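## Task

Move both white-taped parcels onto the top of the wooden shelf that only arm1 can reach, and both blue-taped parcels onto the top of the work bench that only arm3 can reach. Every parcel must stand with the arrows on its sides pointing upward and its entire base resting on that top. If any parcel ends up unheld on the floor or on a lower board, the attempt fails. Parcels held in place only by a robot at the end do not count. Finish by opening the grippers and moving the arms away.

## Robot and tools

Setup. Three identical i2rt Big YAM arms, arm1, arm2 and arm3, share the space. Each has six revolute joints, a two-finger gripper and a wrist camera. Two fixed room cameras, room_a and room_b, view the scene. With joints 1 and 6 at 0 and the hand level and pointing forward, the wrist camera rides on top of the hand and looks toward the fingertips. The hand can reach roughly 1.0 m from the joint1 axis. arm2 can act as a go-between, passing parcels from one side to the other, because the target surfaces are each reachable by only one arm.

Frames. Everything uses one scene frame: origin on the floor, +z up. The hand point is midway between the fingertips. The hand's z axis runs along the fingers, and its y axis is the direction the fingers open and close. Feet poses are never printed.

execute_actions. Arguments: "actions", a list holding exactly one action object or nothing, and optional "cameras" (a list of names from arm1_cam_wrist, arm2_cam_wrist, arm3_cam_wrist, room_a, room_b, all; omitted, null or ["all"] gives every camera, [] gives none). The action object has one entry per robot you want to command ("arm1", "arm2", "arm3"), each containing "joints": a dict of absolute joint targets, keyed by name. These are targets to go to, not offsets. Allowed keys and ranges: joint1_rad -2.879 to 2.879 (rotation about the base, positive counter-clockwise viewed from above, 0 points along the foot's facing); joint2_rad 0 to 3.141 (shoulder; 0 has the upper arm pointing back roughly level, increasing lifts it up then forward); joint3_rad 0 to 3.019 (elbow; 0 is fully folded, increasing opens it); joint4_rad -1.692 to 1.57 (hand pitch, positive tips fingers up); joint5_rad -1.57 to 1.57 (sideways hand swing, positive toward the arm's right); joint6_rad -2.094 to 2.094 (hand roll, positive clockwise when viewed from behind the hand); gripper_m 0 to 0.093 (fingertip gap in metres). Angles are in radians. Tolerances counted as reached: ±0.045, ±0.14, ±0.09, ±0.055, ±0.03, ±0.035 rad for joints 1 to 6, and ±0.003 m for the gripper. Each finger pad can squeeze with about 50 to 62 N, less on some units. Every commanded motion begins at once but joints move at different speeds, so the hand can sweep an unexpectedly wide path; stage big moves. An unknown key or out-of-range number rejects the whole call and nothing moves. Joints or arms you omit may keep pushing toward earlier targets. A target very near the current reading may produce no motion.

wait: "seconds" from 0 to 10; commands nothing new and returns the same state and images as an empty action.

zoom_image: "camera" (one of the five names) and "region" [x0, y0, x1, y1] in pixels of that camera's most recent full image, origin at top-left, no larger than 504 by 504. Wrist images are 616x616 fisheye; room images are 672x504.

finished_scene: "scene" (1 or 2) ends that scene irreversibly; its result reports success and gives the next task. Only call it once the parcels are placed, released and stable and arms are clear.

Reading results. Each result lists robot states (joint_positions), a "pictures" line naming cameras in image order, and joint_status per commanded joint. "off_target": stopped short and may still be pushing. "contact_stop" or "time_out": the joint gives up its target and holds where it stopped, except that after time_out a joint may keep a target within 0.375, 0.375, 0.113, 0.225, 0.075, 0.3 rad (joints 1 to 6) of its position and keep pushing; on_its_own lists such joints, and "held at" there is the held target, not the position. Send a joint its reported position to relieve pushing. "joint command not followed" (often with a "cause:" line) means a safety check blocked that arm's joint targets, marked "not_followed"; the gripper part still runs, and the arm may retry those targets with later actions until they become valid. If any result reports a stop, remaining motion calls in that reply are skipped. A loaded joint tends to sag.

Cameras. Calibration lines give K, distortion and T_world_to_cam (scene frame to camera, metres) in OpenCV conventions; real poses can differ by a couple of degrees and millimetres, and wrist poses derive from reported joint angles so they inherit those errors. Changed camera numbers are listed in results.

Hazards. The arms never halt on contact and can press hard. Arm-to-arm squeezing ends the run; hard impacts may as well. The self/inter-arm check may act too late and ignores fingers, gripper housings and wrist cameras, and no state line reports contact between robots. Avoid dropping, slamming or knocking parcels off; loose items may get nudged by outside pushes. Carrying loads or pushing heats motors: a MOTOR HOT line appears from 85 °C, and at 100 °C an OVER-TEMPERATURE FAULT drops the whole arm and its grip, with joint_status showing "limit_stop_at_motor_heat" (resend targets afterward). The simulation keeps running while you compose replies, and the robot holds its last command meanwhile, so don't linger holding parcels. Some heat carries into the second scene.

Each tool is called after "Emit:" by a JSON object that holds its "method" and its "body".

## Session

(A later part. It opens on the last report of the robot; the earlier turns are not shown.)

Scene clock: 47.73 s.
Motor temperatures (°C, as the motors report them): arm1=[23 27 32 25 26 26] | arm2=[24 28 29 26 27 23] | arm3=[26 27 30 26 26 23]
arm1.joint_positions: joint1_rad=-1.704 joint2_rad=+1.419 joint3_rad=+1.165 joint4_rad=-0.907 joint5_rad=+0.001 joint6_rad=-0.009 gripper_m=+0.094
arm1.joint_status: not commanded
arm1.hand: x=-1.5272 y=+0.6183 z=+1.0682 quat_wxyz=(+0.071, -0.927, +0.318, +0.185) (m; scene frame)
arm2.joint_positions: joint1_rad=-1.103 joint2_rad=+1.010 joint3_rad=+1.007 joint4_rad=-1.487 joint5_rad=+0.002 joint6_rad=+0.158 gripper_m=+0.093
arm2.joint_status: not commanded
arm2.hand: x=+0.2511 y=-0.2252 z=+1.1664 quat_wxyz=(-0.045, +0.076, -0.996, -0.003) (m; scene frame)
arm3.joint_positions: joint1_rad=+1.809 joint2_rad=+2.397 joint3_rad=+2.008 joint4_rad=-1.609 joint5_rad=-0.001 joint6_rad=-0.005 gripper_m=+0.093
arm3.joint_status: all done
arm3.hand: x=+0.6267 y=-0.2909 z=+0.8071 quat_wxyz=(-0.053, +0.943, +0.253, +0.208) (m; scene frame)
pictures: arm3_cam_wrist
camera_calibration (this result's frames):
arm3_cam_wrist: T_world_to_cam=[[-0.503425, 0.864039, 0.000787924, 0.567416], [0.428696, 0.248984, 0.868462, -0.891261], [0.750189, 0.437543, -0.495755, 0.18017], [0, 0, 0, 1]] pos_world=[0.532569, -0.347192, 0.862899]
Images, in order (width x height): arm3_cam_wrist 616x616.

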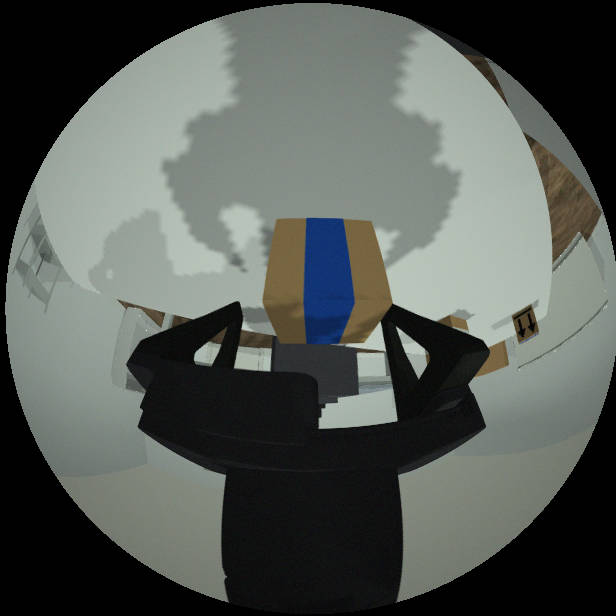

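Emit:
{"method": "execute_actions", "body": {"actions": [{"arm3":{"joints":{"joint1_rad":1.79,"joint2_rad":2.425,"joint4_rad":-1.58}},"arm2":{"joints":{"joint6_rad":-1.4,"joint1_rad":-1.06}}}], "cameras": []}}

Emit:
{"method": "execute_actions", "body": {"actions": [{"arm3":{"joints":{"gripper_m":0.04}}}], "cameras": []}}

Emit:
{"method": "execute_actions", "body": {"actions": [{"arm3":{"joints":{"joint2_rad":1.7,"joint3_rad":1.6}}}], "cameras": []}}

Emit:
{"method": "execute_actions", "body": {"actions": [{"arm3":{"joints":{"joint1_rad":-1.84,"joint4_rad":0}}}], "cameras": []}}

Emit:
{"method": "execute_actions", "body": {"actions": [{"arm3":{"joints":{"joint2_rad":1.95,"joint3_rad":0.61,"joint4_rad":1.06}},"arm2":{"joints":{"joint2_rad":2.33,"joint3_rad":2.0,"joint4_rad":-1.15}}}], "cameras": ["arm3_cam_wrist","arm2_cam_wrist"]}}

Scene clock: 50.60 s.
Motor temperatures (°C, as the motors report them): arm1=[23 27 32 25 26 26] | arm2=[24 27 29 26 27 23] | arm3=[26 27 30 26 26 23]
arm1.joint_positions: joint1_rad=-1.704 joint2_rad=+1.419 joint3_rad=+1.165 joint4_rad=-0.907 joint5_rad=+0.001 joint6_rad=-0.009 gripper_m=+0.094
arm1.joint_status: not commanded
arm1.hand: x=-1.5272 y=+0.6183 z=+1.0682 quat_wxyz=(+0.071, -0.927, +0.318, +0.185) (m; scene frame)
arm2.joint_positions: joint1_rad=-1.070 joint2_rad=+1.010 joint3_rad=+1.007 joint4_rad=-1.487 joint5_rad=+0.002 joint6_rad=-1.392 gripper_m=+0.093
arm2.joint_status: all done
arm2.hand: x=+0.2481 y=-0.2164 z=+1.1663 quat_wxyz=(-0.034, +0.762, -0.646, +0.028) (m; scene frame)
arm3.joint_positions: joint1_rad=+1.797 joint2_rad=+2.400 joint3_rad=+2.008 joint4_rad=-1.590 joint5_rad=-0.001 joint6_rad=-0.005 gripper_m=+0.093
arm3.joint_status: all done
arm3.hand: x=+0.6200 y=-0.2868 z=+0.8038 quat_wxyz=(-0.050, +0.947, +0.248, +0.201) (m; scene frame)
pictures: none
No camera images: the call's "cameras" was empty. Leave "cameras" out to get every camera's image.

Scene clock: 51.20 s.
Motor temperatures (°C, as the motors report them): arm1=[23 27 32 25 26 26] | arm2=[24 27 29 26 27 23] | arm3=[26 27 30 26 26 23]
arm1.joint_positions: joint1_rad=-1.704 joint2_rad=+1.419 joint3_rad=+1.165 joint4_rad=-0.907 joint5_rad=+0.001 joint6_rad=-0.009 gripper_m=+0.094
arm1.joint_status: not commanded
arm1.hand: x=-1.5272 y=+0.6183 z=+1.0682 quat_wxyz=(+0.071, -0.927, +0.318, +0.185) (m; scene frame)
arm2.joint_positions: joint1_rad=-1.070 joint2_rad=+1.010 joint3_rad=+1.007 joint4_rad=-1.487 joint5_rad=+0.002 joint6_rad=-1.393 gripper_m=+0.093
arm2.joint_status: not commanded
arm2.hand: x=+0.2481 y=-0.2164 z=+1.1663 quat_wxyz=(-0.034, +0.762, -0.646, +0.028) (m; scene frame)
arm3.joint_positions: joint1_rad=+1.797 joint2_rad=+2.400 joint3_rad=+2.008 joint4_rad=-1.590 joint5_rad=-0.001 joint6_rad=-0.005 gripper_m=+0.049
arm3.joint_status: gripper_m off_target (ended at +0.049, target +0.040)
arm3.hand: x=+0.6200 y=-0.2868 z=+0.8038 quat_wxyz=(-0.050, +0.947, +0.248, +0.201) (m; scene frame)
pictures: none
No camera images: the call's "cameras" was empty. Leave "cameras" out to get every camera's image.

Scene clock: 52.93 s.
Motor temperatures (°C, as the motors report them): arm1=[23 27 33 25 26 26] | arm2=[24 27 29 26 27 23] | arm3=[26 27 30 26 26 23]
arm1.joint_positions: joint1_rad=-1.704 joint2_rad=+1.419 joint3_rad=+1.165 joint4_rad=-0.907 joint5_rad=+0.001 joint6_rad=-0.009 gripper_m=+0.094
arm1.joint_status: not commanded
arm1.hand: x=-1.5272 y=+0.6183 z=+1.0682 quat_wxyz=(+0.071, -0.927, +0.318, +0.185) (m; scene frame)
arm2.joint_positions: joint1_rad=-1.070 joint2_rad=+1.010 joint3_rad=+1.007 joint4_rad=-1.487 joint5_rad=+0.002 joint6_rad=-1.393 gripper_m=+0.093
arm2.joint_status: not commanded
arm2.hand: x=+0.2481 y=-0.2164 z=+1.1663 quat_wxyz=(-0.034, +0.762, -0.646, +0.028) (m; scene frame)
arm3.joint_positions: joint1_rad=+1.797 joint2_rad=+1.703 joint3_rad=+1.594 joint4_rad=-1.582 joint5_rad=-0.001 joint6_rad=-0.005 gripper_m=+0.049
arm3.joint_status: all done
arm3.hand: x=+0.7169 y=-0.2327 z=+1.0507 quat_wxyz=(-0.014, +0.966, +0.253, +0.061) (m; scene frame)
pictures: none
No camera images: the call's "cameras" was empty. Leave "cameras" out to get every camera's image.

Scene clock: 55.90 s.
Motor temperatures (°C, as the motors report them): arm1=[23 27 33 25 26 26] | arm2=[24 27 29 26 27 23] | arm3=[26 27 30 26 26 23]
arm1.joint_positions: joint1_rad=-1.704 joint2_rad=+1.419 joint3_rad=+1.165 joint4_rad=-0.907 joint5_rad=+0.001 joint6_rad=-0.009 gripper_m=+0.094
arm1.joint_status: not commanded
arm1.hand: x=-1.5272 y=+0.6183 z=+1.0682 quat_wxyz=(+0.071, -0.927, +0.318, +0.185) (m; scene frame)
arm2.joint_positions: joint1_rad=-1.070 joint2_rad=+1.010 joint3_rad=+1.007 joint4_rad=-1.487 joint5_rad=+0.002 joint6_rad=-1.393 gripper_m=+0.093
arm2.joint_status: not commanded
arm2.hand: x=+0.2481 y=-0.2164 z=+1.1663 quat_wxyz=(-0.034, +0.762, -0.646, +0.028) (m; scene frame)
arm3.joint_positions: joint1_rad=-1.848 joint2_rad=+1.713 joint3_rad=+1.594 joint4_rad=-0.022 joint5_rad=+0.000 joint6_rad=-0.005 gripper_m=+0.049
arm3.joint_status: all done
arm3.hand: x=+1.9090 y=+0.0061 z=+1.2627 quat_wxyz=(-0.658, +0.002, -0.753, +0.000) (m; scene frame)
pictures: none
No camera images: the call's "cameras" was empty. Leave "cameras" out to get every camera's image.

Scene clock: 57.90 s.
Motor temperatures (°C, as the motors report them): arm1=[23 27 33 25 26 26] | arm2=[24 27 29 26 27 23] | arm3=[26 27 30 26 26 23]
arm1.joint_positions: joint1_rad=-1.704 joint2_rad=+1.419 joint3_rad=+1.165 joint4_rad=-0.907 joint5_rad=+0.001 joint6_rad=-0.009 gripper_m=+0.094
arm1.joint_status: not commanded
arm1.hand: x=-1.5272 y=+0.6183 z=+1.0682 quat_wxyz=(+0.071, -0.927, +0.318, +0.185) (m; scene frame)
arm2.joint_positions: joint1_rad=-1.070 joint2_rad=+2.341 joint3_rad=+1.949 joint4_rad=-1.154 joint5_rad=+0.002 joint6_rad=-1.394 gripper_m=+0.093
arm2.joint_status: all done
arm2.hand: x=+0.6406 y=-0.0805 z=+0.8915 quat_wxyz=(-0.010, +0.763, -0.646, +0.014) (m; scene frame)
arm3.joint_positions: joint1_rad=-1.848 joint2_rad=+1.949 joint3_rad=+0.609 joint4_rad=+1.038 joint5_rad=+0.000 joint6_rad=-0.005 gripper_m=+0.049
arm3.joint_status: all done
arm3.hand: x=+1.6929 y=+0.0061 z=+0.8575 quat_wxyz=(-0.595, +0.003, -0.804, +0.000) (m; scene frame)
pictures: arm2_cam_wrist, arm3_cam_wrist
camera_calibration (this result's frames):
arm2_cam_wrist: T_world_to_cam=[[0.983063, 0.180805, 0.0299632, -0.645813], [0.127869, -0.793783, 0.594608, -0.669626], [0.131292, -0.580706, -0.803457, 0.708406], [0, 0, 0, 1]] pos_world=[0.627491, -0.00339681, 0.98669]
arm3_cam_wrist: T_world_to_cam=[[-0.00174903, -0.99997, 0.00751759, 0.00383848], [-0.792519, -0.00319847, -0.609838, 1.87051], [0.609844, -0.00702446, -0.79249, -0.229888], [0, 0, 0, 1]] pos_world=[1.62262, 0.00820629, 0.958494]
Images, in order (width x height): arm2_cam_wrist 616x616, arm3_cam_wrist 616x616.

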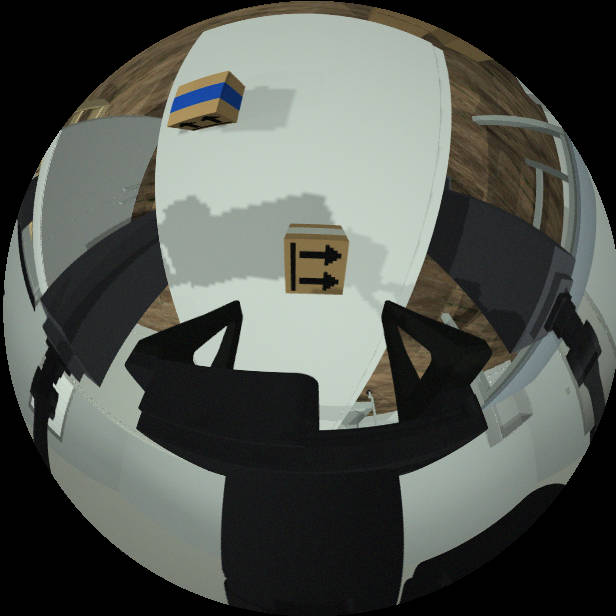

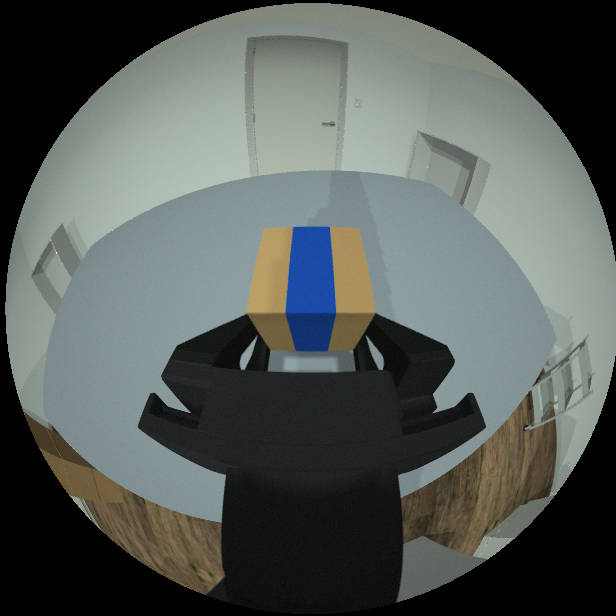

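Emit:
{"method": "execute_actions", "body": {"actions": [{"arm3":{"joints":{"joint2_rad":2.1,"joint4_rad":1.085}},"arm2":{"joints":{"joint2_rad":2.47,"joint3_rad":1.95,"joint4_rad":-1.03}}}], "cameras": ["room_b"]}}

Emit:
{"method": "zoom_image", "body": {"camera": "room_b", "region": [520, 290, 620, 370]}}

Scene clock: 59.17 s.
Motor temperatures (°C, as the motors report them): arm1=[23 27 33 25 26 26] | arm2=[24 28 29 26 27 23] | arm3=[26 27 29 26 26 23]
arm1.joint_positions: joint1_rad=-1.704 joint2_rad=+1.419 joint3_rad=+1.165 joint4_rad=-0.907 joint5_rad=+0.001 joint6_rad=-0.009 gripper_m=+0.094
arm1.joint_status: not commanded
arm1.hand: x=-1.5272 y=+0.6183 z=+1.0682 quat_wxyz=(+0.071, -0.927, +0.318, +0.185) (m; scene frame)
arm2.joint_positions: joint1_rad=-1.070 joint2_rad=+2.480 joint3_rad=+1.949 joint4_rad=-1.044 joint5_rad=+0.002 joint6_rad=-1.394 gripper_m=+0.093
arm2.joint_status: all done
arm2.hand: x=+0.6392 y=-0.0823 z=+0.7985 quat_wxyz=(+0.003, +0.763, -0.646, +0.007) (m; scene frame)
arm3.joint_positions: joint1_rad=-1.848 joint2_rad=+2.108 joint3_rad=+0.608 joint4_rad=+1.076 joint5_rad=+0.000 joint6_rad=-0.002 gripper_m=+0.049
arm3.joint_status: all done
arm3.hand: x=+1.6713 y=+0.0062 z=+0.7838 quat_wxyz=(-0.545, +0.002, -0.839, -0.001) (m; scene frame)
pictures: room_b
Images, in order (width x height): room_b 672x504.

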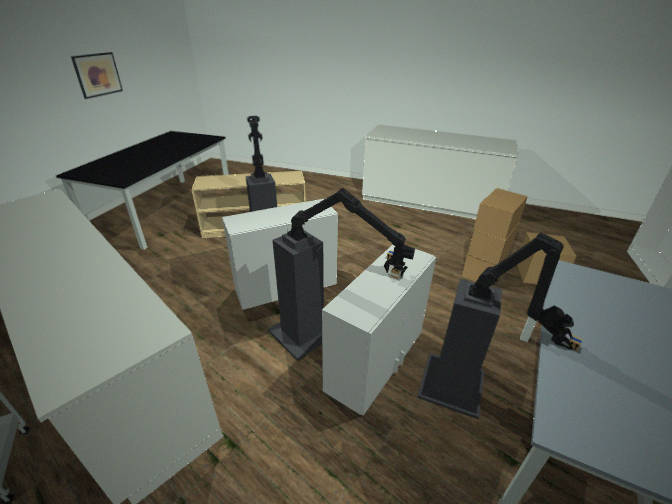

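Region (520, 290, 620, 370) of room_b's 672x504 image, scaled by 5.040, with more detail than that image has; it fills the top 403 rows of this view, and the rest is white.

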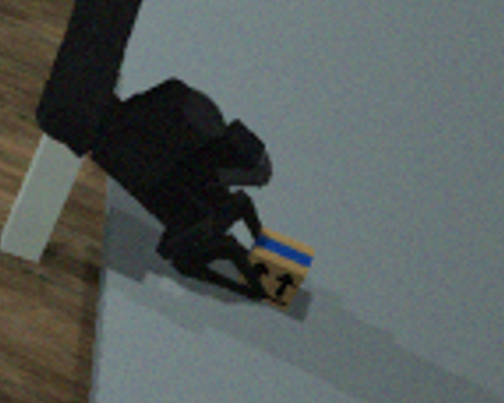

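Emit:
{"method": "execute_actions", "body": {"actions": [{"arm3":{"joints":{"gripper_m":0.093}},"arm2":{"joints":{"gripper_m":0.04}}}], "cameras": []}}

Emit:
{"method": "execute_actions", "body": {"actions": [{"arm3":{"joints":{"joint2_rad":1.7,"joint3_rad":0.45}},"arm2":{"joints":{"joint2_rad":2.3,"joint3_rad":2.15,"joint4_rad":-1.1}}}], "cameras": []}}

Emit:
{"method": "execute_actions", "body": {"actions": [{"arm3":{"joints":{"joint1_rad":0,"joint3_rad":1.74,"joint4_rad":-1.15}},"arm2":{"joints":{"joint1_rad":1.0,"joint6_rad":1.12}}}], "cameras": []}}

Emit:
{"method": "execute_actions", "body": {"actions": [{"arm3":{"joints":{"joint1_rad":1.16,"joint2_rad":2.1}},"arm2":{"joints":{"joint2_rad":2.5,"joint4_rad":-1.14}}}]}}

Scene clock: 60.40 s.
Motor temperatures (°C, as the motors report them): arm1=[23 27 33 25 26 26] | arm2=[24 28 29 26 27 23] | arm3=[26 27 29 26 26 23]
arm1.joint_positions: joint1_rad=-1.704 joint2_rad=+1.419 joint3_rad=+1.165 joint4_rad=-0.907 joint5_rad=+0.001 joint6_rad=-0.009 gripper_m=+0.094
arm1.joint_status: not commanded
arm1.hand: x=-1.5272 y=+0.6183 z=+1.0682 quat_wxyz=(+0.071, -0.927, +0.318, +0.185) (m; scene frame)
arm2.joint_positions: joint1_rad=-1.070 joint2_rad=+2.480 joint3_rad=+1.949 joint4_rad=-1.044 joint5_rad=+0.002 joint6_rad=-1.394 gripper_m=+0.049
arm2.joint_status: gripper_m off_target (ended at +0.050, target +0.040)
arm2.hand: x=+0.6394 y=-0.0823 z=+0.7985 quat_wxyz=(+0.002, +0.763, -0.646, +0.007) (m; scene frame)
arm3.joint_positions: joint1_rad=-1.848 joint2_rad=+2.108 joint3_rad=+0.608 joint4_rad=+1.076 joint5_rad=+0.000 joint6_rad=-0.002 gripper_m=+0.093
arm3.joint_status: all done
arm3.hand: x=+1.6713 y=+0.0062 z=+0.7838 quat_wxyz=(-0.545, +0.002, -0.839, -0.001) (m; scene frame)
pictures: none
No camera images: the call's "cameras" was empty. Leave "cameras" out to get every camera's image.

Scene clock: 61.80 s.
Motor temperatures (°C, as the motors report them): arm1=[23 27 33 25 26 26] | arm2=[24 28 30 26 27 23] | arm3=[26 27 29 26 26 23]
arm1.joint_positions: joint1_rad=-1.704 joint2_rad=+1.419 joint3_rad=+1.165 joint4_rad=-0.907 joint5_rad=+0.001 joint6_rad=-0.009 gripper_m=+0.094
arm1.joint_status: not commanded
arm1.hand: x=-1.5272 y=+0.6183 z=+1.0682 quat_wxyz=(+0.071, -0.927, +0.318, +0.185) (m; scene frame)
arm2.joint_positions: joint1_rad=-1.070 joint2_rad=+2.291 joint3_rad=+2.128 joint4_rad=-1.091 joint5_rad=+0.002 joint6_rad=-1.394 gripper_m=+0.049
arm2.joint_status: all done
arm2.hand: x=+0.7177 y=-0.0515 z=+1.0038 quat_wxyz=(-0.136, +0.754, -0.637, +0.088) (m; scene frame)
arm3.joint_positions: joint1_rad=-1.848 joint2_rad=+1.686 joint3_rad=+0.446 joint4_rad=+1.076 joint5_rad=+0.000 joint6_rad=-0.002 gripper_m=+0.093
arm3.joint_status: all done
arm3.hand: x=+1.6452 y=+0.0058 z=+0.9427 quat_wxyz=(-0.649, +0.001, -0.761, -0.001) (m; scene frame)
pictures: none
No camera images: the call's "cameras" was empty. Leave "cameras" out to get every camera's image.

Scene clock: 64.37 s.
Motor temperatures (°C, as the motors report them): arm1=[23 27 33 25 26 26] | arm2=[24 29 30 26 27 23] | arm3=[26 27 30 26 26 23]
arm1.joint_positions: joint1_rad=-1.704 joint2_rad=+1.419 joint3_rad=+1.165 joint4_rad=-0.907 joint5_rad=+0.001 joint6_rad=-0.009 gripper_m=+0.094
arm1.joint_status: not commanded
arm1.hand: x=-1.5272 y=+0.6183 z=+1.0682 quat_wxyz=(+0.071, -0.927, +0.318, +0.185) (m; scene frame)
arm2.joint_positions: joint1_rad=+1.005 joint2_rad=+2.291 joint3_rad=+2.128 joint4_rad=-1.091 joint5_rad=+0.000 joint6_rad=+1.111 gripper_m=+0.049
arm2.joint_status: all done
arm2.hand: x=-0.5947 y=+0.2036 z=+0.9863 quat_wxyz=(+0.029, +0.600, -0.785, -0.148) (m; scene frame)
arm3.joint_positions: joint1_rad=+0.006 joint2_rad=+1.706 joint3_rad=+1.699 joint4_rad=-1.140 joint5_rad=-0.001 joint6_rad=-0.002 gripper_m=+0.093
arm3.joint_status: all done
arm3.hand: x=+0.9682 y=+0.6025 z=+1.1117 quat_wxyz=(-0.128, +0.784, -0.584, -0.167) (m; scene frame)
pictures: none
No camera images: the call's "cameras" was empty. Leave "cameras" out to get every camera's image.

Scene clock: 66.17 s.
Motor temperatures (°C, as the motors report them): arm1=[23 27 33 25 26 26] | arm2=[24 29 30 26 27 23] | arm3=[26 27 30 26 26 23]
arm1.joint_positions: joint1_rad=-1.704 joint2_rad=+1.419 joint3_rad=+1.165 joint4_rad=-0.907 joint5_rad=+0.001 joint6_rad=-0.009 gripper_m=+0.094
arm1.joint_status: not commanded
arm1.hand: x=-1.5272 y=+0.6183 z=+1.0682 quat_wxyz=(+0.071, -0.927, +0.318, +0.185) (m; scene frame)
arm2.joint_positions: joint1_rad=+1.005 joint2_rad=+2.513 joint3_rad=+2.128 joint4_rad=-1.130 joint5_rad=-0.001 joint6_rad=+1.113 gripper_m=+0.049
arm2.joint_status: all done
arm2.hand: x=-0.5626 y=+0.1751 z=+0.8212 quat_wxyz=(+0.004, +0.607, -0.795, -0.020) (m; scene frame)
arm3.joint_positions: joint1_rad=+1.164 joint2_rad=+2.085 joint3_rad=+1.727 joint4_rad=-1.140 joint5_rad=-0.001 joint6_rad=-0.002 gripper_m=+0.093
arm3.joint_status: all done
arm3.hand: x=+0.5081 y=+0.0859 z=+0.8862 quat_wxyz=(-0.003, +0.998, -0.062, -0.033) (m; scene frame)
pictures: arm1_cam_wrist, arm2_cam_wrist, arm3_cam_wrist, room_a, room_b
camera_calibration (this result's frames):
arm1_cam_wrist: T_world_to_cam=[[0.606753, 0.794756, 0.0146071, 0.417141], [0.773458, -0.594532, 0.219758, 1.32096], [0.183338, -0.122041, -0.975445, 1.52096], [0, 0, 0, 1]] pos_world=[-1.55366, 0.63945, 1.18723]
arm2_cam_wrist: T_world_to_cam=[[0.968077, -0.247374, -0.0404187, 0.617287], [-0.180531, -0.799989, 0.572211, -0.425123], [-0.173884, -0.546647, -0.81911, 0.793501], [0, 0, 0, 1]] pos_world=[-0.536352, 0.246372, 0.918174]
arm3_cam_wrist: T_world_to_cam=[[0.121269, 0.992582, 0.00865566, -0.153411], [0.844634, -0.107767, 0.524386, -0.878671], [0.521429, -0.0562811, -0.851437, 0.617357], [0, 0, 0, 1]] pos_world=[0.438852, 0.0923272, 0.987731]
Images, in order (width x height): arm1_cam_wrist 616x616, arm2_cam_wrist 616x616, arm3_cam_wrist 616x616, room_a 672x504, room_b 672x504.

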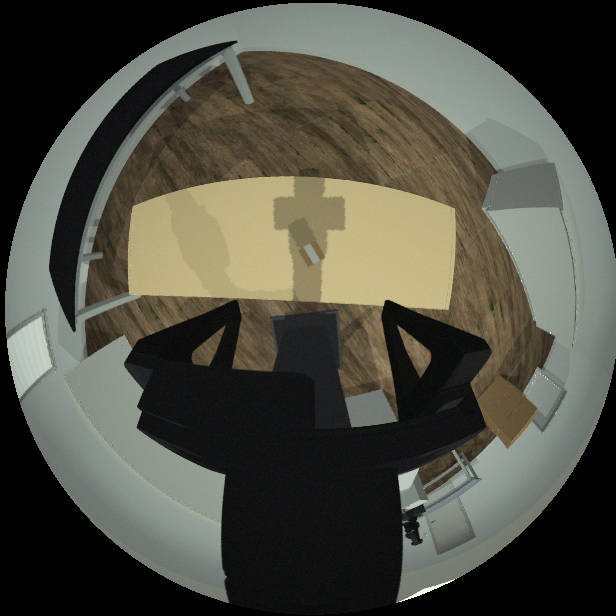

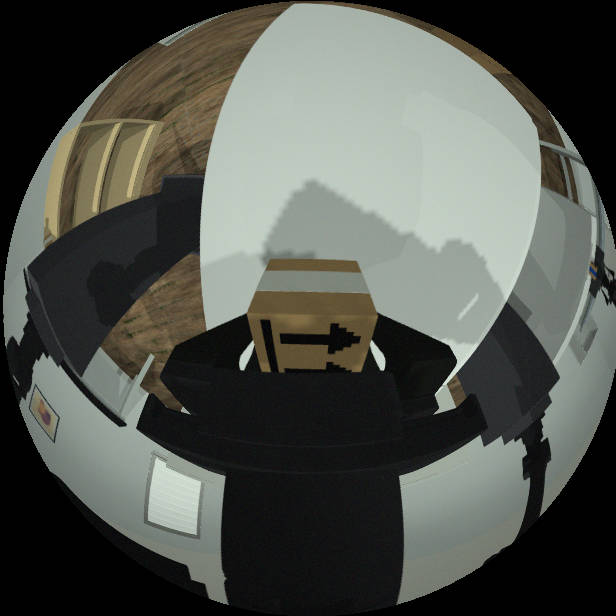

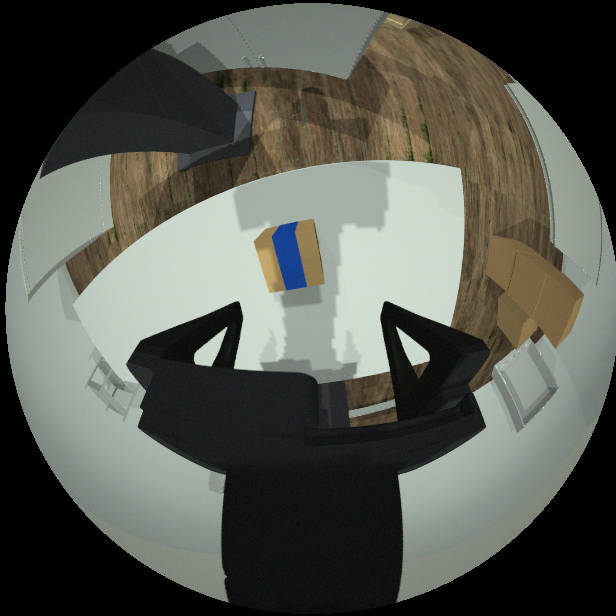

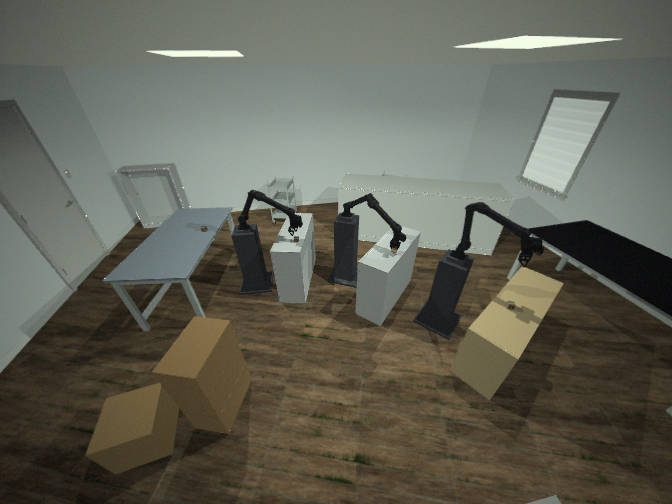

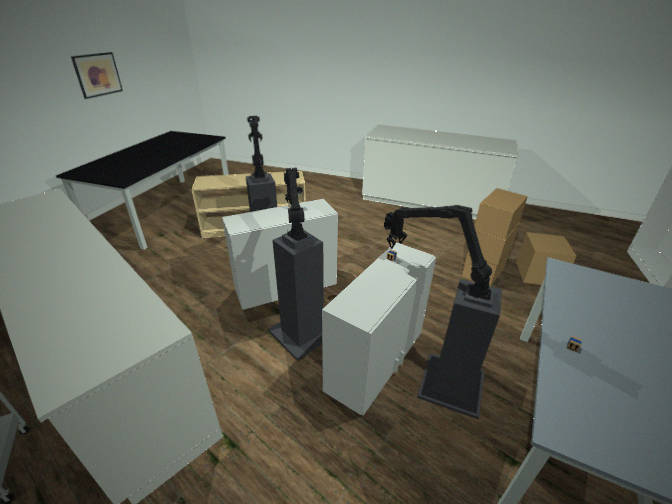

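Emit:
{"method": "execute_actions", "body": {"actions": [{"arm3":{"joints":{"joint1_rad":1.2,"joint6_rad":-0.17,"joint2_rad":2.14}},"arm2":{"joints":{"joint2_rad":2.565}},"arm1":{"joints":{"joint1_rad":0.3,"joint2_rad":2.0,"joint3_rad":2.03,"joint4_rad":-1.6}}}], "cameras": []}}

Emit:
{"method": "execute_actions", "body": {"actions": [{"arm3":{"joints":{"joint2_rad":2.22,"joint4_rad":-1.06}}}], "cameras": ["arm3_cam_wrist"]}}

Scene clock: 68.67 s.
Motor temperatures (°C, as the motors report them): arm1=[23 28 33 25 26 26] | arm2=[24 29 30 26 27 23] | arm3=[26 27 30 26 26 23]
arm1.joint_positions: joint1_rad=+0.307 joint2_rad=+2.029 joint3_rad=+1.996 joint4_rad=-1.590 joint5_rad=-0.001 joint6_rad=-0.008 gripper_m=+0.094
arm1.joint_status: all done
arm1.hand: x=-1.2791 y=-0.2957 z=+1.0592 quat_wxyz=(+0.012, -0.781, -0.624, -0.027) (m; scene frame)
arm2.joint_positions: joint1_rad=+1.004 joint2_rad=+2.543 joint3_rad=+2.128 joint4_rad=-1.130 joint5_rad=-0.001 joint6_rad=+1.115 gripper_m=+0.049
arm2.joint_status: all done
arm2.hand: x=-0.5570 y=+0.1704 z=+0.8001 quat_wxyz=(+0.001, +0.606, -0.796, -0.005) (m; scene frame)
arm3.joint_positions: joint1_rad=+1.199 joint2_rad=+2.129 joint3_rad=+1.727 joint4_rad=-1.140 joint5_rad=-0.001 joint6_rad=-0.160 gripper_m=+0.093
arm3.joint_status: all done
arm3.hand: x=+0.5100 y=+0.0632 z=+0.8592 quat_wxyz=(-0.002, +0.999, +0.035, -0.011) (m; scene frame)
pictures: none
No camera images: the call's "cameras" was empty. Leave "cameras" out to get every camera's image.

Scene clock: 69.63 s.
Motor temperatures (°C, as the motors report them): arm1=[23 28 33 25 26 26] | arm2=[24 30 30 26 27 23] | arm3=[26 27 30 26 26 23]
arm1.joint_positions: joint1_rad=+0.307 joint2_rad=+2.029 joint3_rad=+1.996 joint4_rad=-1.590 joint5_rad=-0.001 joint6_rad=-0.008 gripper_m=+0.094
arm1.joint_status: not commanded
arm1.hand: x=-1.2791 y=-0.2957 z=+1.0592 quat_wxyz=(+0.012, -0.781, -0.624, -0.027) (m; scene frame)
arm2.joint_positions: joint1_rad=+1.004 joint2_rad=+2.543 joint3_rad=+2.128 joint4_rad=-1.130 joint5_rad=-0.001 joint6_rad=+1.115 gripper_m=+0.049
arm2.joint_status: not commanded
arm2.hand: x=-0.5570 y=+0.1704 z=+0.8001 quat_wxyz=(+0.001, +0.606, -0.796, -0.005) (m; scene frame)
arm3.joint_positions: joint1_rad=+1.199 joint2_rad=+2.221 joint3_rad=+1.727 joint4_rad=-1.071 joint5_rad=-0.001 joint6_rad=-0.160 gripper_m=+0.093
arm3.joint_status: all done
arm3.hand: x=+0.5060 y=+0.0637 z=+0.8023 quat_wxyz=(-0.001, +0.999, +0.035, +0.000) (m; scene frame)
pictures: arm3_cam_wrist
camera_calibration (this result's frames):
arm3_cam_wrist: T_world_to_cam=[[-0.0717883, 0.997386, 0.00816789, -0.032556], [0.812888, 0.0537595, 0.579933, -0.874142], [0.577979, 0.048272, -0.814623, 0.48098], [0, 0, 0, 1]] pos_world=[0.430246, 0.0562465, 0.899027]
Images, in order (width x height): arm3_cam_wrist 616x616.

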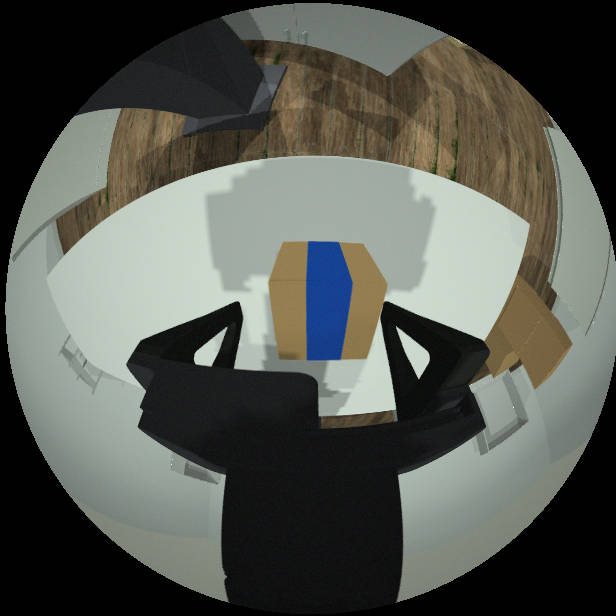

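Emit:
{"method": "execute_actions", "body": {"actions": [{"arm3":{"joints":{"gripper_m":0.04}},"arm2":{"joints":{"gripper_m":0.093}}}], "cameras": []}}

Emit:
{"method": "execute_actions", "body": {"actions": [{"arm3":{"joints":{"joint2_rad":2.05}},"arm2":{"joints":{"joint2_rad":2.2,"joint4_rad":-1.4}}}], "cameras": []}}

Emit:
{"method": "execute_actions", "body": {"actions": [{"arm3":{"joints":{"joint1_rad":-1.45}},"arm2":{"joints":{"joint1_rad":0,"joint2_rad":0.8,"joint3_rad":1.0}}}], "cameras": []}}

Emit:
{"method": "execute_actions", "body": {"actions": [{"arm3":{"joints":{"joint2_rad":2.235,"joint4_rad":-1.04}},"arm1":{"joints":{"joint1_rad":1.85,"joint2_rad":2.27}}}], "cameras": ["arm1_cam_wrist","room_b"]}}

Scene clock: 70.67 s.
Motor temperatures (°C, as the motors report them): arm1=[23 28 33 25 26 26] | arm2=[24 30 30 26 27 23] | arm3=[26 27 30 26 26 23]
arm1.joint_positions: joint1_rad=+0.307 joint2_rad=+2.029 joint3_rad=+1.996 joint4_rad=-1.590 joint5_rad=-0.001 joint6_rad=-0.008 gripper_m=+0.094
arm1.joint_status: not commanded
arm1.hand: x=-1.2791 y=-0.2957 z=+1.0592 quat_wxyz=(+0.012, -0.781, -0.624, -0.027) (m; scene frame)
arm2.joint_positions: joint1_rad=+1.004 joint2_rad=+2.544 joint3_rad=+2.128 joint4_rad=-1.130 joint5_rad=-0.001 joint6_rad=+1.115 gripper_m=+0.093
arm2.joint_status: all done
arm2.hand: x=-0.5567 y=+0.1702 z=+0.7993 quat_wxyz=(+0.001, +0.606, -0.796, -0.005) (m; scene frame)
arm3.joint_positions: joint1_rad=+1.199 joint2_rad=+2.221 joint3_rad=+1.727 joint4_rad=-1.071 joint5_rad=-0.001 joint6_rad=-0.160 gripper_m=+0.049
arm3.joint_status: gripper_m off_target (ended at +0.049, target +0.040)
arm3.hand: x=+0.5060 y=+0.0637 z=+0.8023 quat_wxyz=(-0.001, +0.999, +0.035, +0.000) (m; scene frame)
pictures: none
No camera images: the call's "cameras" was empty. Leave "cameras" out to get every camera's image.

Scene clock: 72.43 s.
Motor temperatures (°C, as the motors report them): arm1=[23 28 33 25 26 26] | arm2=[24 30 30 26 27 23] | arm3=[26 27 30 26 26 23]
arm1.joint_positions: joint1_rad=+0.307 joint2_rad=+2.029 joint3_rad=+1.996 joint4_rad=-1.590 joint5_rad=-0.001 joint6_rad=-0.008 gripper_m=+0.094
arm1.joint_status: not commanded
arm1.hand: x=-1.2791 y=-0.2957 z=+1.0592 quat_wxyz=(+0.012, -0.781, -0.624, -0.027) (m; scene frame)
arm2.joint_positions: joint1_rad=+1.004 joint2_rad=+2.199 joint3_rad=+2.142 joint4_rad=-1.387 joint5_rad=-0.001 joint6_rad=+1.115 gripper_m=+0.093
arm2.joint_status: all done
arm2.hand: x=-0.5469 y=+0.1615 z=+1.0438 quat_wxyz=(+0.011, +0.605, -0.794, -0.055) (m; scene frame)
arm3.joint_positions: joint1_rad=+1.199 joint2_rad=+2.041 joint3_rad=+1.727 joint4_rad=-1.071 joint5_rad=-0.001 joint6_rad=-0.160 gripper_m=+0.049
arm3.joint_status: all done
arm3.hand: x=+0.4855 y=+0.0653 z=+0.9161 quat_wxyz=(-0.012, +0.995, +0.035, -0.089) (m; scene frame)
pictures: none
No camera images: the call's "cameras" was empty. Leave "cameras" out to get every camera's image.

Scene clock: 75.00 s.
Motor temperatures (°C, as the motors report them): arm1=[23 29 33 25 26 26] | arm2=[24 30 30 26 27 23] | arm3=[26 28 31 26 26 23]
arm1.joint_positions: joint1_rad=+0.307 joint2_rad=+2.029 joint3_rad=+1.996 joint4_rad=-1.590 joint5_rad=-0.001 joint6_rad=-0.008 gripper_m=+0.094
arm1.joint_status: not commanded
arm1.hand: x=-1.2791 y=-0.2957 z=+1.0592 quat_wxyz=(+0.012, -0.781, -0.624, -0.027) (m; scene frame)
arm2.joint_positions: joint1_rad=+0.008 joint2_rad=+0.800 joint3_rad=+1.010 joint4_rad=-1.391 joint5_rad=+0.005 joint6_rad=+1.116 gripper_m=+0.093
arm2.joint_status: all done
arm2.hand: x=+0.0259 y=-0.0386 z=+1.2223 quat_wxyz=(-0.064, +0.150, -0.970, -0.178) (m; scene frame)
arm3.joint_positions: joint1_rad=-1.456 joint2_rad=+2.045 joint3_rad=+1.727 joint4_rad=-1.058 joint5_rad=+0.000 joint6_rad=-0.162 gripper_m=+0.049
arm3.joint_status: all done
arm3.hand: x=+1.7601 y=+0.2604 z=+0.9221 quat_wxyz=(-0.100, +0.274, -0.957, -0.011) (m; scene frame)
pictures: none
No camera images: the call's "cameras" was empty. Leave "cameras" out to get every camera's image.

Scene clock: 76.97 s.
Motor temperatures (°C, as the motors report them): arm1=[23 29 33 25 26 26] | arm2=[24 29 30 26 27 23] | arm3=[26 28 31 26 26 23]
arm1.joint_positions: joint1_rad=+1.857 joint2_rad=+2.296 joint3_rad=+2.009 joint4_rad=-1.592 joint5_rad=-0.002 joint6_rad=-0.008 gripper_m=+0.094
arm1.joint_status: all done
arm1.hand: x=-0.5384 y=+0.1530 z=+0.9146 quat_wxyz=(+0.145, -0.121, -0.982, -0.023) (m; scene frame)
arm2.joint_positions: joint1_rad=+0.008 joint2_rad=+0.800 joint3_rad=+1.010 joint4_rad=-1.391 joint5_rad=+0.005 joint6_rad=+1.116 gripper_m=+0.093
arm2.joint_status: not commanded
arm2.hand: x=+0.0259 y=-0.0386 z=+1.2223 quat_wxyz=(-0.064, +0.150, -0.970, -0.178) (m; scene frame)
arm3.joint_positions: joint1_rad=-1.456 joint2_rad=+2.236 joint3_rad=+1.730 joint4_rad=-1.048 joint5_rad=+0.000 joint6_rad=-0.162 gripper_m=+0.049
arm3.joint_status: all done
arm3.hand: x=+1.7439 y=+0.2536 z=+0.8016 quat_wxyz=(-0.012, +0.275, -0.961, -0.001) (m; scene frame)
pictures: arm1_cam_wrist, room_b
camera_calibration (this result's frames):
arm1_cam_wrist: T_world_to_cam=[[-0.23387, -0.972131, -0.0163112, 0.0352289], [-0.596053, 0.130101, 0.792335, -1.05853], [-0.768131, 0.195026, -0.609869, 0.237876], [0, 0, 0, 1]] pos_world=[-0.439984, 0.125572, 0.984361]
Images, in order (width x height): arm1_cam_wrist 616x616, room_b 672x504.

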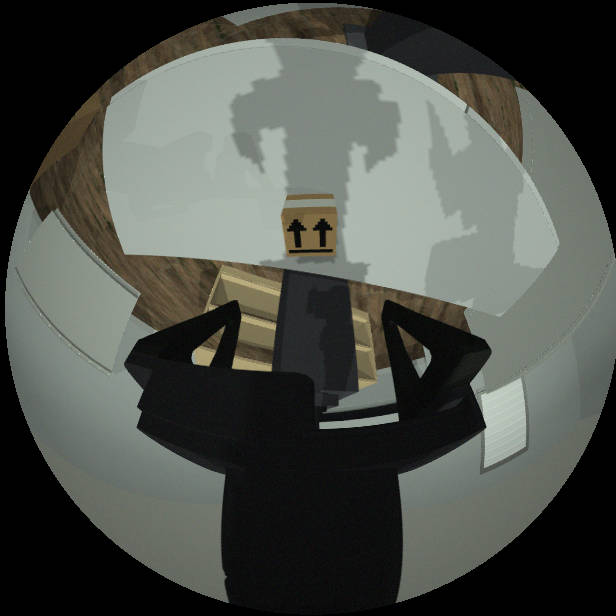

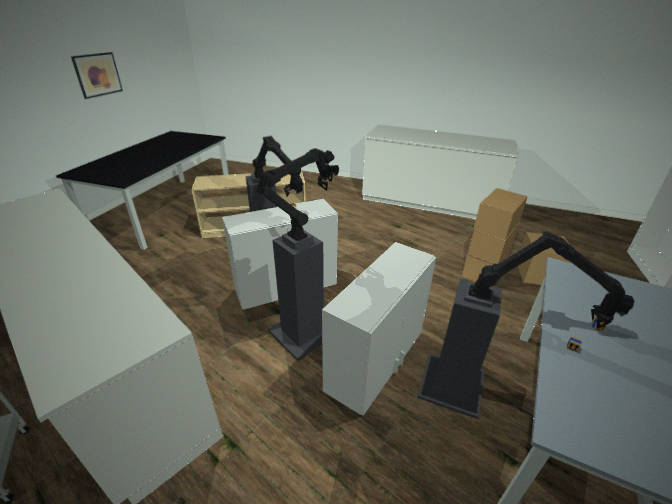

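Emit:
{"method": "execute_actions", "body": {"actions": [{"arm3":{"joints":{"joint2_rad":2.275}},"arm1":{"joints":{"joint1_rad":1.875,"joint2_rad":2.47,"joint4_rad":-1.56}}}], "cameras": ["arm1_cam_wrist"]}}

Scene clock: 78.37 s.
Motor temperatures (°C, as the motors report them): arm1=[23 29 33 25 26 26] | arm2=[24 29 30 26 27 23] | arm3=[26 28 30 26 26 23]
arm1.joint_positions: joint1_rad=+1.868 joint2_rad=+2.495 joint3_rad=+2.009 joint4_rad=-1.568 joint5_rad=-0.002 joint6_rad=-0.008 gripper_m=+0.094
arm1.joint_status: all done
arm1.hand: x=-0.5613 y=+0.1664 z=+0.7963 quat_wxyz=(+0.230, -0.113, -0.966, -0.032) (m; scene frame)
arm2.joint_positions: joint1_rad=+0.008 joint2_rad=+0.800 joint3_rad=+1.010 joint4_rad=-1.391 joint5_rad=+0.005 joint6_rad=+1.116 gripper_m=+0.093
arm2.joint_status: not commanded
arm2.hand: x=+0.0259 y=-0.0386 z=+1.2223 quat_wxyz=(-0.064, +0.150, -0.970, -0.178) (m; scene frame)
arm3.joint_positions: joint1_rad=-1.456 joint2_rad=+2.239 joint3_rad=+1.730 joint4_rad=-1.047 joint5_rad=+0.000 joint6_rad=-0.162 gripper_m=+0.049
arm3.joint_status: all done
arm3.hand: x=+1.7436 y=+0.2535 z=+0.8001 quat_wxyz=(-0.011, +0.275, -0.961, -0.001) (m; scene frame)
pictures: arm1_cam_wrist
camera_calibration (this result's frames):
arm1_cam_wrist: T_world_to_cam=[[-0.224948, -0.974188, -0.0188712, 0.0483922], [-0.45485, 0.0878613, 0.886224, -0.96866], [-0.86169, 0.207938, -0.462873, -0.0261716], [0, 0, 0, 1]] pos_world=[-0.452261, 0.137693, 0.847249]
Images, in order (width x height): arm1_cam_wrist 616x616.

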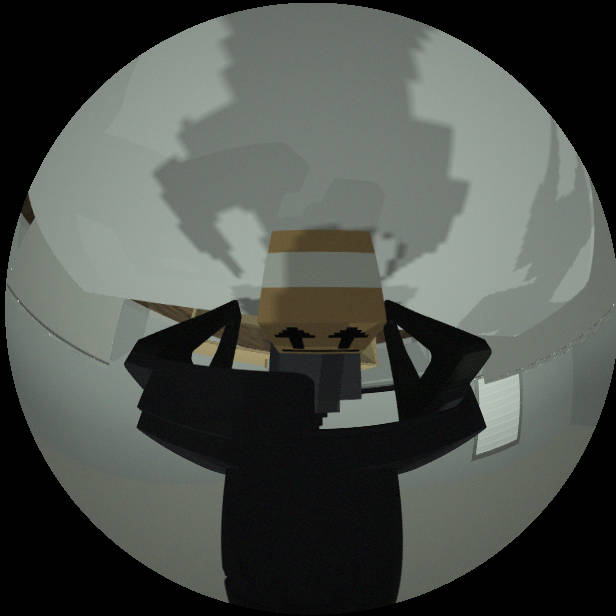

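Emit:
{"method": "execute_actions", "body": {"actions": [{"arm3":{"joints":{"joint2_rad":2.3}},"arm1":{"joints":{"gripper_m":0.04}}}], "cameras": []}}

Emit:
{"method": "execute_actions", "body": {"actions": [{"arm3":{"joints":{"gripper_m":0.093}},"arm1":{"joints":{"joint2_rad":2.1}}}], "cameras": []}}

Emit:
{"method": "execute_actions", "body": {"actions": [{"arm3":{"joints":{"joint2_rad":1.2}},"arm1":{"joints":{"joint1_rad":-1.3,"joint3_rad":1.5,"joint4_rad":0}}}], "cameras": []}}

Emit:
{"method": "execute_actions", "body": {"actions": [{"arm1":{"joints":{"joint2_rad":2.42,"joint3_rad":1.13,"joint4_rad":0.87}}}]}}

Emit:
{"method": "zoom_image", "body": {"camera": "room_a", "region": [460, 230, 580, 330]}}

Scene clock: 79.57 s.
Motor temperatures (°C, as the motors report them): arm1=[23 29 33 25 26 26] | arm2=[24 29 30 26 27 23] | arm3=[26 28 30 26 26 23]
arm1.joint_positions: joint1_rad=+1.868 joint2_rad=+2.495 joint3_rad=+2.009 joint4_rad=-1.568 joint5_rad=-0.002 joint6_rad=-0.008 gripper_m=+0.049
arm1.joint_status: gripper_m off_target (ended at +0.049, target +0.040)
arm1.hand: x=-0.5613 y=+0.1663 z=+0.7963 quat_wxyz=(+0.230, -0.113, -0.966, -0.032) (m; scene frame)
arm2.joint_positions: joint1_rad=+0.008 joint2_rad=+0.800 joint3_rad=+1.010 joint4_rad=-1.391 joint5_rad=+0.005 joint6_rad=+1.116 gripper_m=+0.093
arm2.joint_status: not commanded
arm2.hand: x=+0.0259 y=-0.0386 z=+1.2223 quat_wxyz=(-0.064, +0.150, -0.970, -0.178) (m; scene frame)
arm3.joint_positions: joint1_rad=-1.456 joint2_rad=+2.240 joint3_rad=+1.730 joint4_rad=-1.047 joint5_rad=+0.000 joint6_rad=-0.162 gripper_m=+0.049
arm3.joint_status: all done
arm3.hand: x=+1.7435 y=+0.2534 z=+0.7994 quat_wxyz=(-0.010, +0.275, -0.961, -0.001) (m; scene frame)
pictures: none
No camera images: the call's "cameras" was empty. Leave "cameras" out to get every camera's image.

Scene clock: 81.20 s.
Motor temperatures (°C, as the motors report them): arm1=[23 30 33 25 26 26] | arm2=[24 28 30 26 27 23] | arm3=[26 28 30 26 26 23]
arm1.joint_positions: joint1_rad=+1.868 joint2_rad=+2.110 joint3_rad=+2.018 joint4_rad=-1.565 joint5_rad=-0.002 joint6_rad=-0.008 gripper_m=+0.049
arm1.joint_status: all done
arm1.hand: x=-0.5209 y=+0.1553 z=+1.0287 quat_wxyz=(+0.036, -0.116, -0.993, -0.008) (m; scene frame)
arm2.joint_positions: joint1_rad=+0.008 joint2_rad=+0.800 joint3_rad=+1.010 joint4_rad=-1.391 joint5_rad=+0.005 joint6_rad=+1.116 gripper_m=+0.093
arm2.joint_status: not commanded
arm2.hand: x=+0.0259 y=-0.0386 z=+1.2223 quat_wxyz=(-0.064, +0.150, -0.970, -0.178) (m; scene frame)
arm3.joint_positions: joint1_rad=-1.455 joint2_rad=+2.267 joint3_rad=+1.732 joint4_rad=-1.046 joint5_rad=+0.000 joint6_rad=-0.163 gripper_m=+0.093
arm3.joint_status: all done
arm3.hand: x=+1.7395 y=+0.2525 z=+0.7830 quat_wxyz=(+0.002, +0.276, -0.961, +0.001) (m; scene frame)
pictures: none
No camera images: the call's "cameras" was empty. Leave "cameras" out to get every camera's image.

Scene clock: 84.07 s.
Motor temperatures (°C, as the motors report them): arm1=[23 30 32 25 26 26] | arm2=[24 28 30 26 27 23] | arm3=[26 28 31 26 26 23]
arm1.joint_positions: joint1_rad=-1.304 joint2_rad=+2.118 joint3_rad=+1.497 joint4_rad=-0.015 joint5_rad=+0.002 joint6_rad=-0.008 gripper_m=+0.049
arm1.joint_status: all done
arm1.hand: x=-1.8909 y=+0.5192 z=+0.9194 quat_wxyz=(+0.065, -0.888, +0.118, +0.440) (m; scene frame)
arm2.joint_positions: joint1_rad=+0.008 joint2_rad=+0.800 joint3_rad=+1.010 joint4_rad=-1.391 joint5_rad=+0.005 joint6_rad=+1.116 gripper_m=+0.093
arm2.joint_status: not commanded
arm2.hand: x=+0.0259 y=-0.0386 z=+1.2223 quat_wxyz=(-0.064, +0.150, -0.970, -0.178) (m; scene frame)
arm3.joint_positions: joint1_rad=-1.455 joint2_rad=+1.205 joint3_rad=+1.732 joint4_rad=-1.043 joint5_rad=+0.000 joint6_rad=-0.163 gripper_m=+0.093
arm3.joint_status: all done
arm3.hand: x=+1.5985 y=+0.1940 z=+1.4242 quat_wxyz=(-0.502, +0.238, -0.829, -0.058) (m; scene frame)
pictures: none
No camera images: the call's "cameras" was empty. Leave "cameras" out to get every camera's image.

Scene clock: 85.47 s.
Motor temperatures (°C, as the motors report them): arm1=[23 30 32 25 26 26] | arm2=[24 28 30 26 27 23] | arm3=[26 28 31 26 26 23]
arm1.joint_positions: joint1_rad=-1.304 joint2_rad=+2.435 joint3_rad=+1.110 joint4_rad=+0.848 joint5_rad=+0.001 joint6_rad=+0.001 gripper_m=+0.049
arm1.joint_status: all done
arm1.hand: x=-1.7721 y=+0.4868 z=+0.7119 quat_wxyz=(+0.072, -0.850, +0.116, +0.509) (m; scene frame)
arm2.joint_positions: joint1_rad=+0.008 joint2_rad=+0.800 joint3_rad=+1.010 joint4_rad=-1.391 joint5_rad=+0.005 joint6_rad=+1.116 gripper_m=+0.093
arm2.joint_status: not commanded
arm2.hand: x=+0.0259 y=-0.0386 z=+1.2223 quat_wxyz=(-0.064, +0.150, -0.970, -0.178) (m; scene frame)
arm3.joint_positions: joint1_rad=-1.455 joint2_rad=+1.205 joint3_rad=+1.732 joint4_rad=-1.043 joint5_rad=+0.000 joint6_rad=-0.163 gripper_m=+0.093
arm3.joint_status: not commanded
arm3.hand: x=+1.5985 y=+0.1940 z=+1.4242 quat_wxyz=(-0.502, +0.238, -0.829, -0.058) (m; scene frame)
pictures: arm1_cam_wrist, arm2_cam_wrist, arm3_cam_wrist, room_a, room_b
camera_calibration (this result's frames):
arm1_cam_wrist: T_world_to_cam=[[0.261766, 0.965046, 0.0128047, -0.0174861], [0.866607, -0.229183, -0.443246, 1.96976], [-0.424818, 0.127123, -0.896309, -0.0531397], [0, 0, 0, 1]] pos_world=[-1.725, 0.475065, 0.825681]
arm2_cam_wrist: T_world_to_cam=[[0.329433, -0.885709, -0.327098, 0.353259], [-0.803463, -0.444932, 0.39558, -0.473601], [-0.495905, 0.132494, -0.858209, 1.18991], [0, 0, 0, 1]] pos_world=[0.0931891, -0.0554915, 1.32409]
arm3_cam_wrist: T_world_to_cam=[[0.448732, -0.881349, 0.147864, -0.755703], [-0.779171, -0.466876, -0.418234, 1.93762], [0.437644, 0.0724637, -0.896224, 0.685716], [0, 0, 0, 1]] pos_world=[1.54875, 0.188902, 1.53668]
Images, in order (width x height): arm1_cam_wrist 616x616, arm2_cam_wrist 616x616, arm3_cam_wrist 616x616, room_a 672x504, room_b 672x504.

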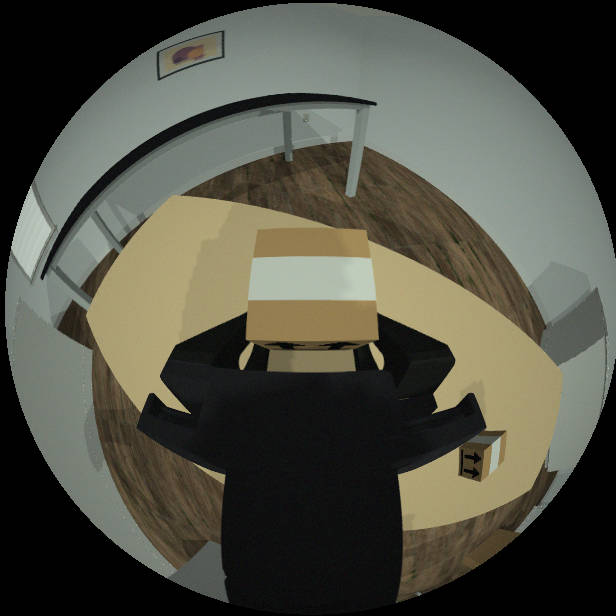

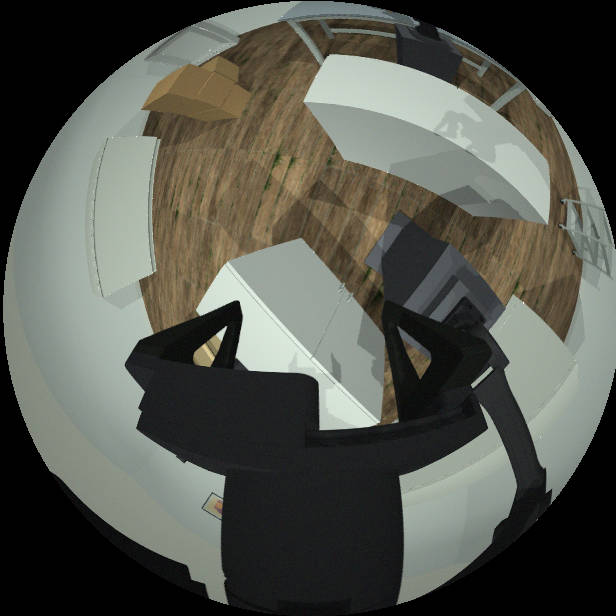

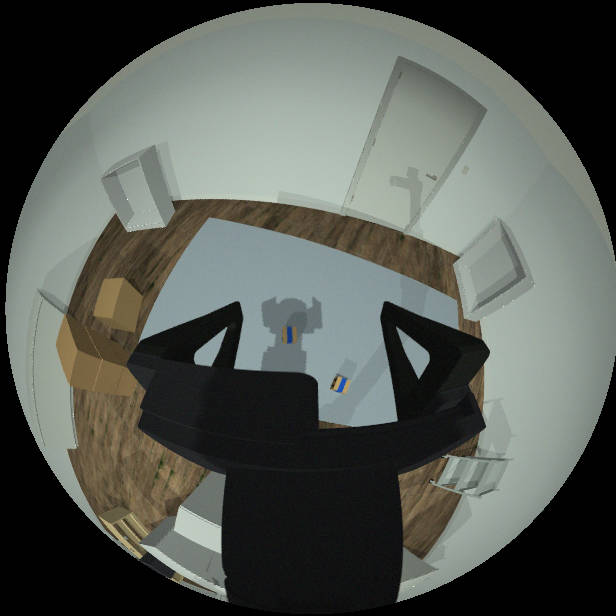

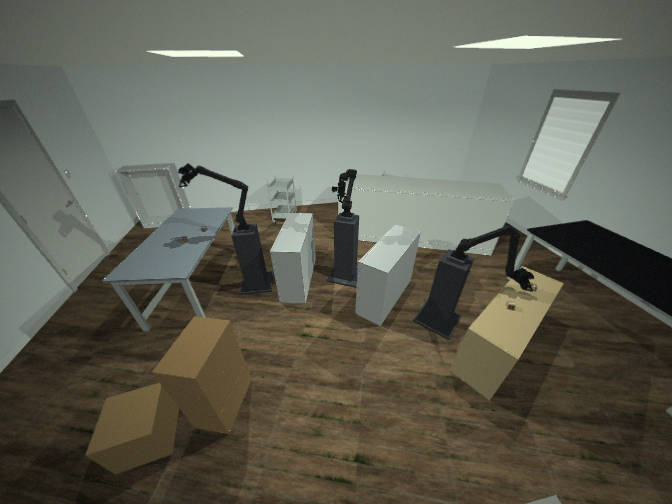

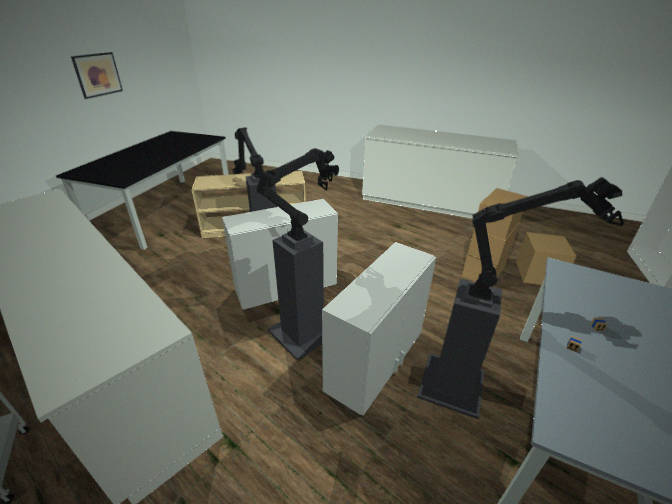

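Region (460, 230, 580, 330) of room_a's 672x504 image, scaled by 4.200, with more detail than that image has.

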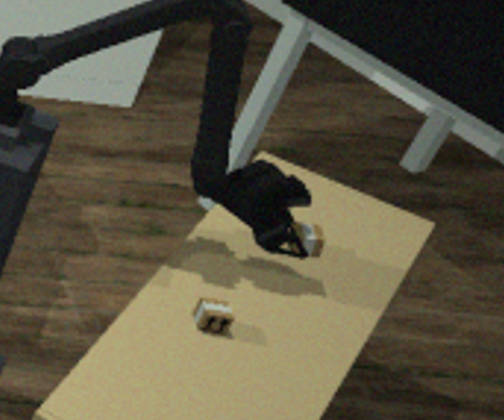

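Emit:
{"method": "execute_actions", "body": {"actions": [{"arm1":{"joints":{"joint2_rad":2.59,"joint3_rad":1.11,"joint4_rad":1.07}}}], "cameras": ["room_a"]}}

Emit:
{"method": "zoom_image", "body": {"camera": "room_a", "region": [480, 250, 560, 320]}}

Scene clock: 86.80 s.
Motor temperatures (°C, as the motors report them): arm1=[23 30 32 25 26 26] | arm2=[24 28 30 26 27 23] | arm3=[26 27 31 26 26 23]
arm1.joint_positions: joint1_rad=-1.304 joint2_rad=+2.612 joint3_rad=+1.101 joint4_rad=+1.048 joint5_rad=+0.001 joint6_rad=+0.001 gripper_m=+0.049
arm1.joint_status: all done
arm1.hand: x=-1.7334 y=+0.4763 z=+0.6435 quat_wxyz=(+0.073, -0.846, +0.115, +0.515) (m; scene frame)
arm2.joint_positions: joint1_rad=+0.008 joint2_rad=+0.800 joint3_rad=+1.010 joint4_rad=-1.391 joint5_rad=+0.005 joint6_rad=+1.116 gripper_m=+0.093
arm2.joint_status: not commanded
arm2.hand: x=+0.0259 y=-0.0386 z=+1.2223 quat_wxyz=(-0.064, +0.150, -0.970, -0.178) (m; scene frame)
arm3.joint_positions: joint1_rad=-1.455 joint2_rad=+1.205 joint3_rad=+1.732 joint4_rad=-1.043 joint5_rad=+0.000 joint6_rad=-0.163 gripper_m=+0.093
arm3.joint_status: not commanded
arm3.hand: x=+1.5985 y=+0.1940 z=+1.4242 quat_wxyz=(-0.502, +0.238, -0.829, -0.058) (m; scene frame)
pictures: room_a
Images, in order (width x height): room_a 672x504.

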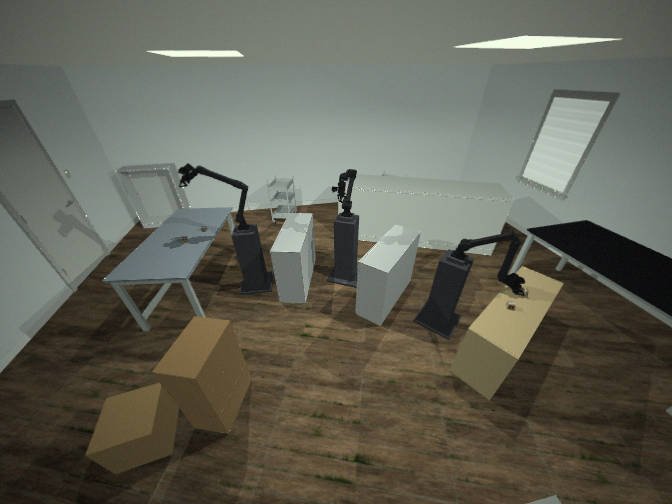

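Region (480, 250, 560, 320) of room_a's 672x504 image, scaled by 6.300, with more detail than that image has; it fills the top 441 rows of this view, and the rest is white.

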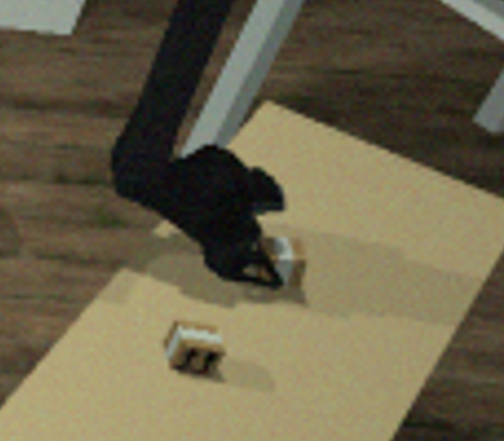

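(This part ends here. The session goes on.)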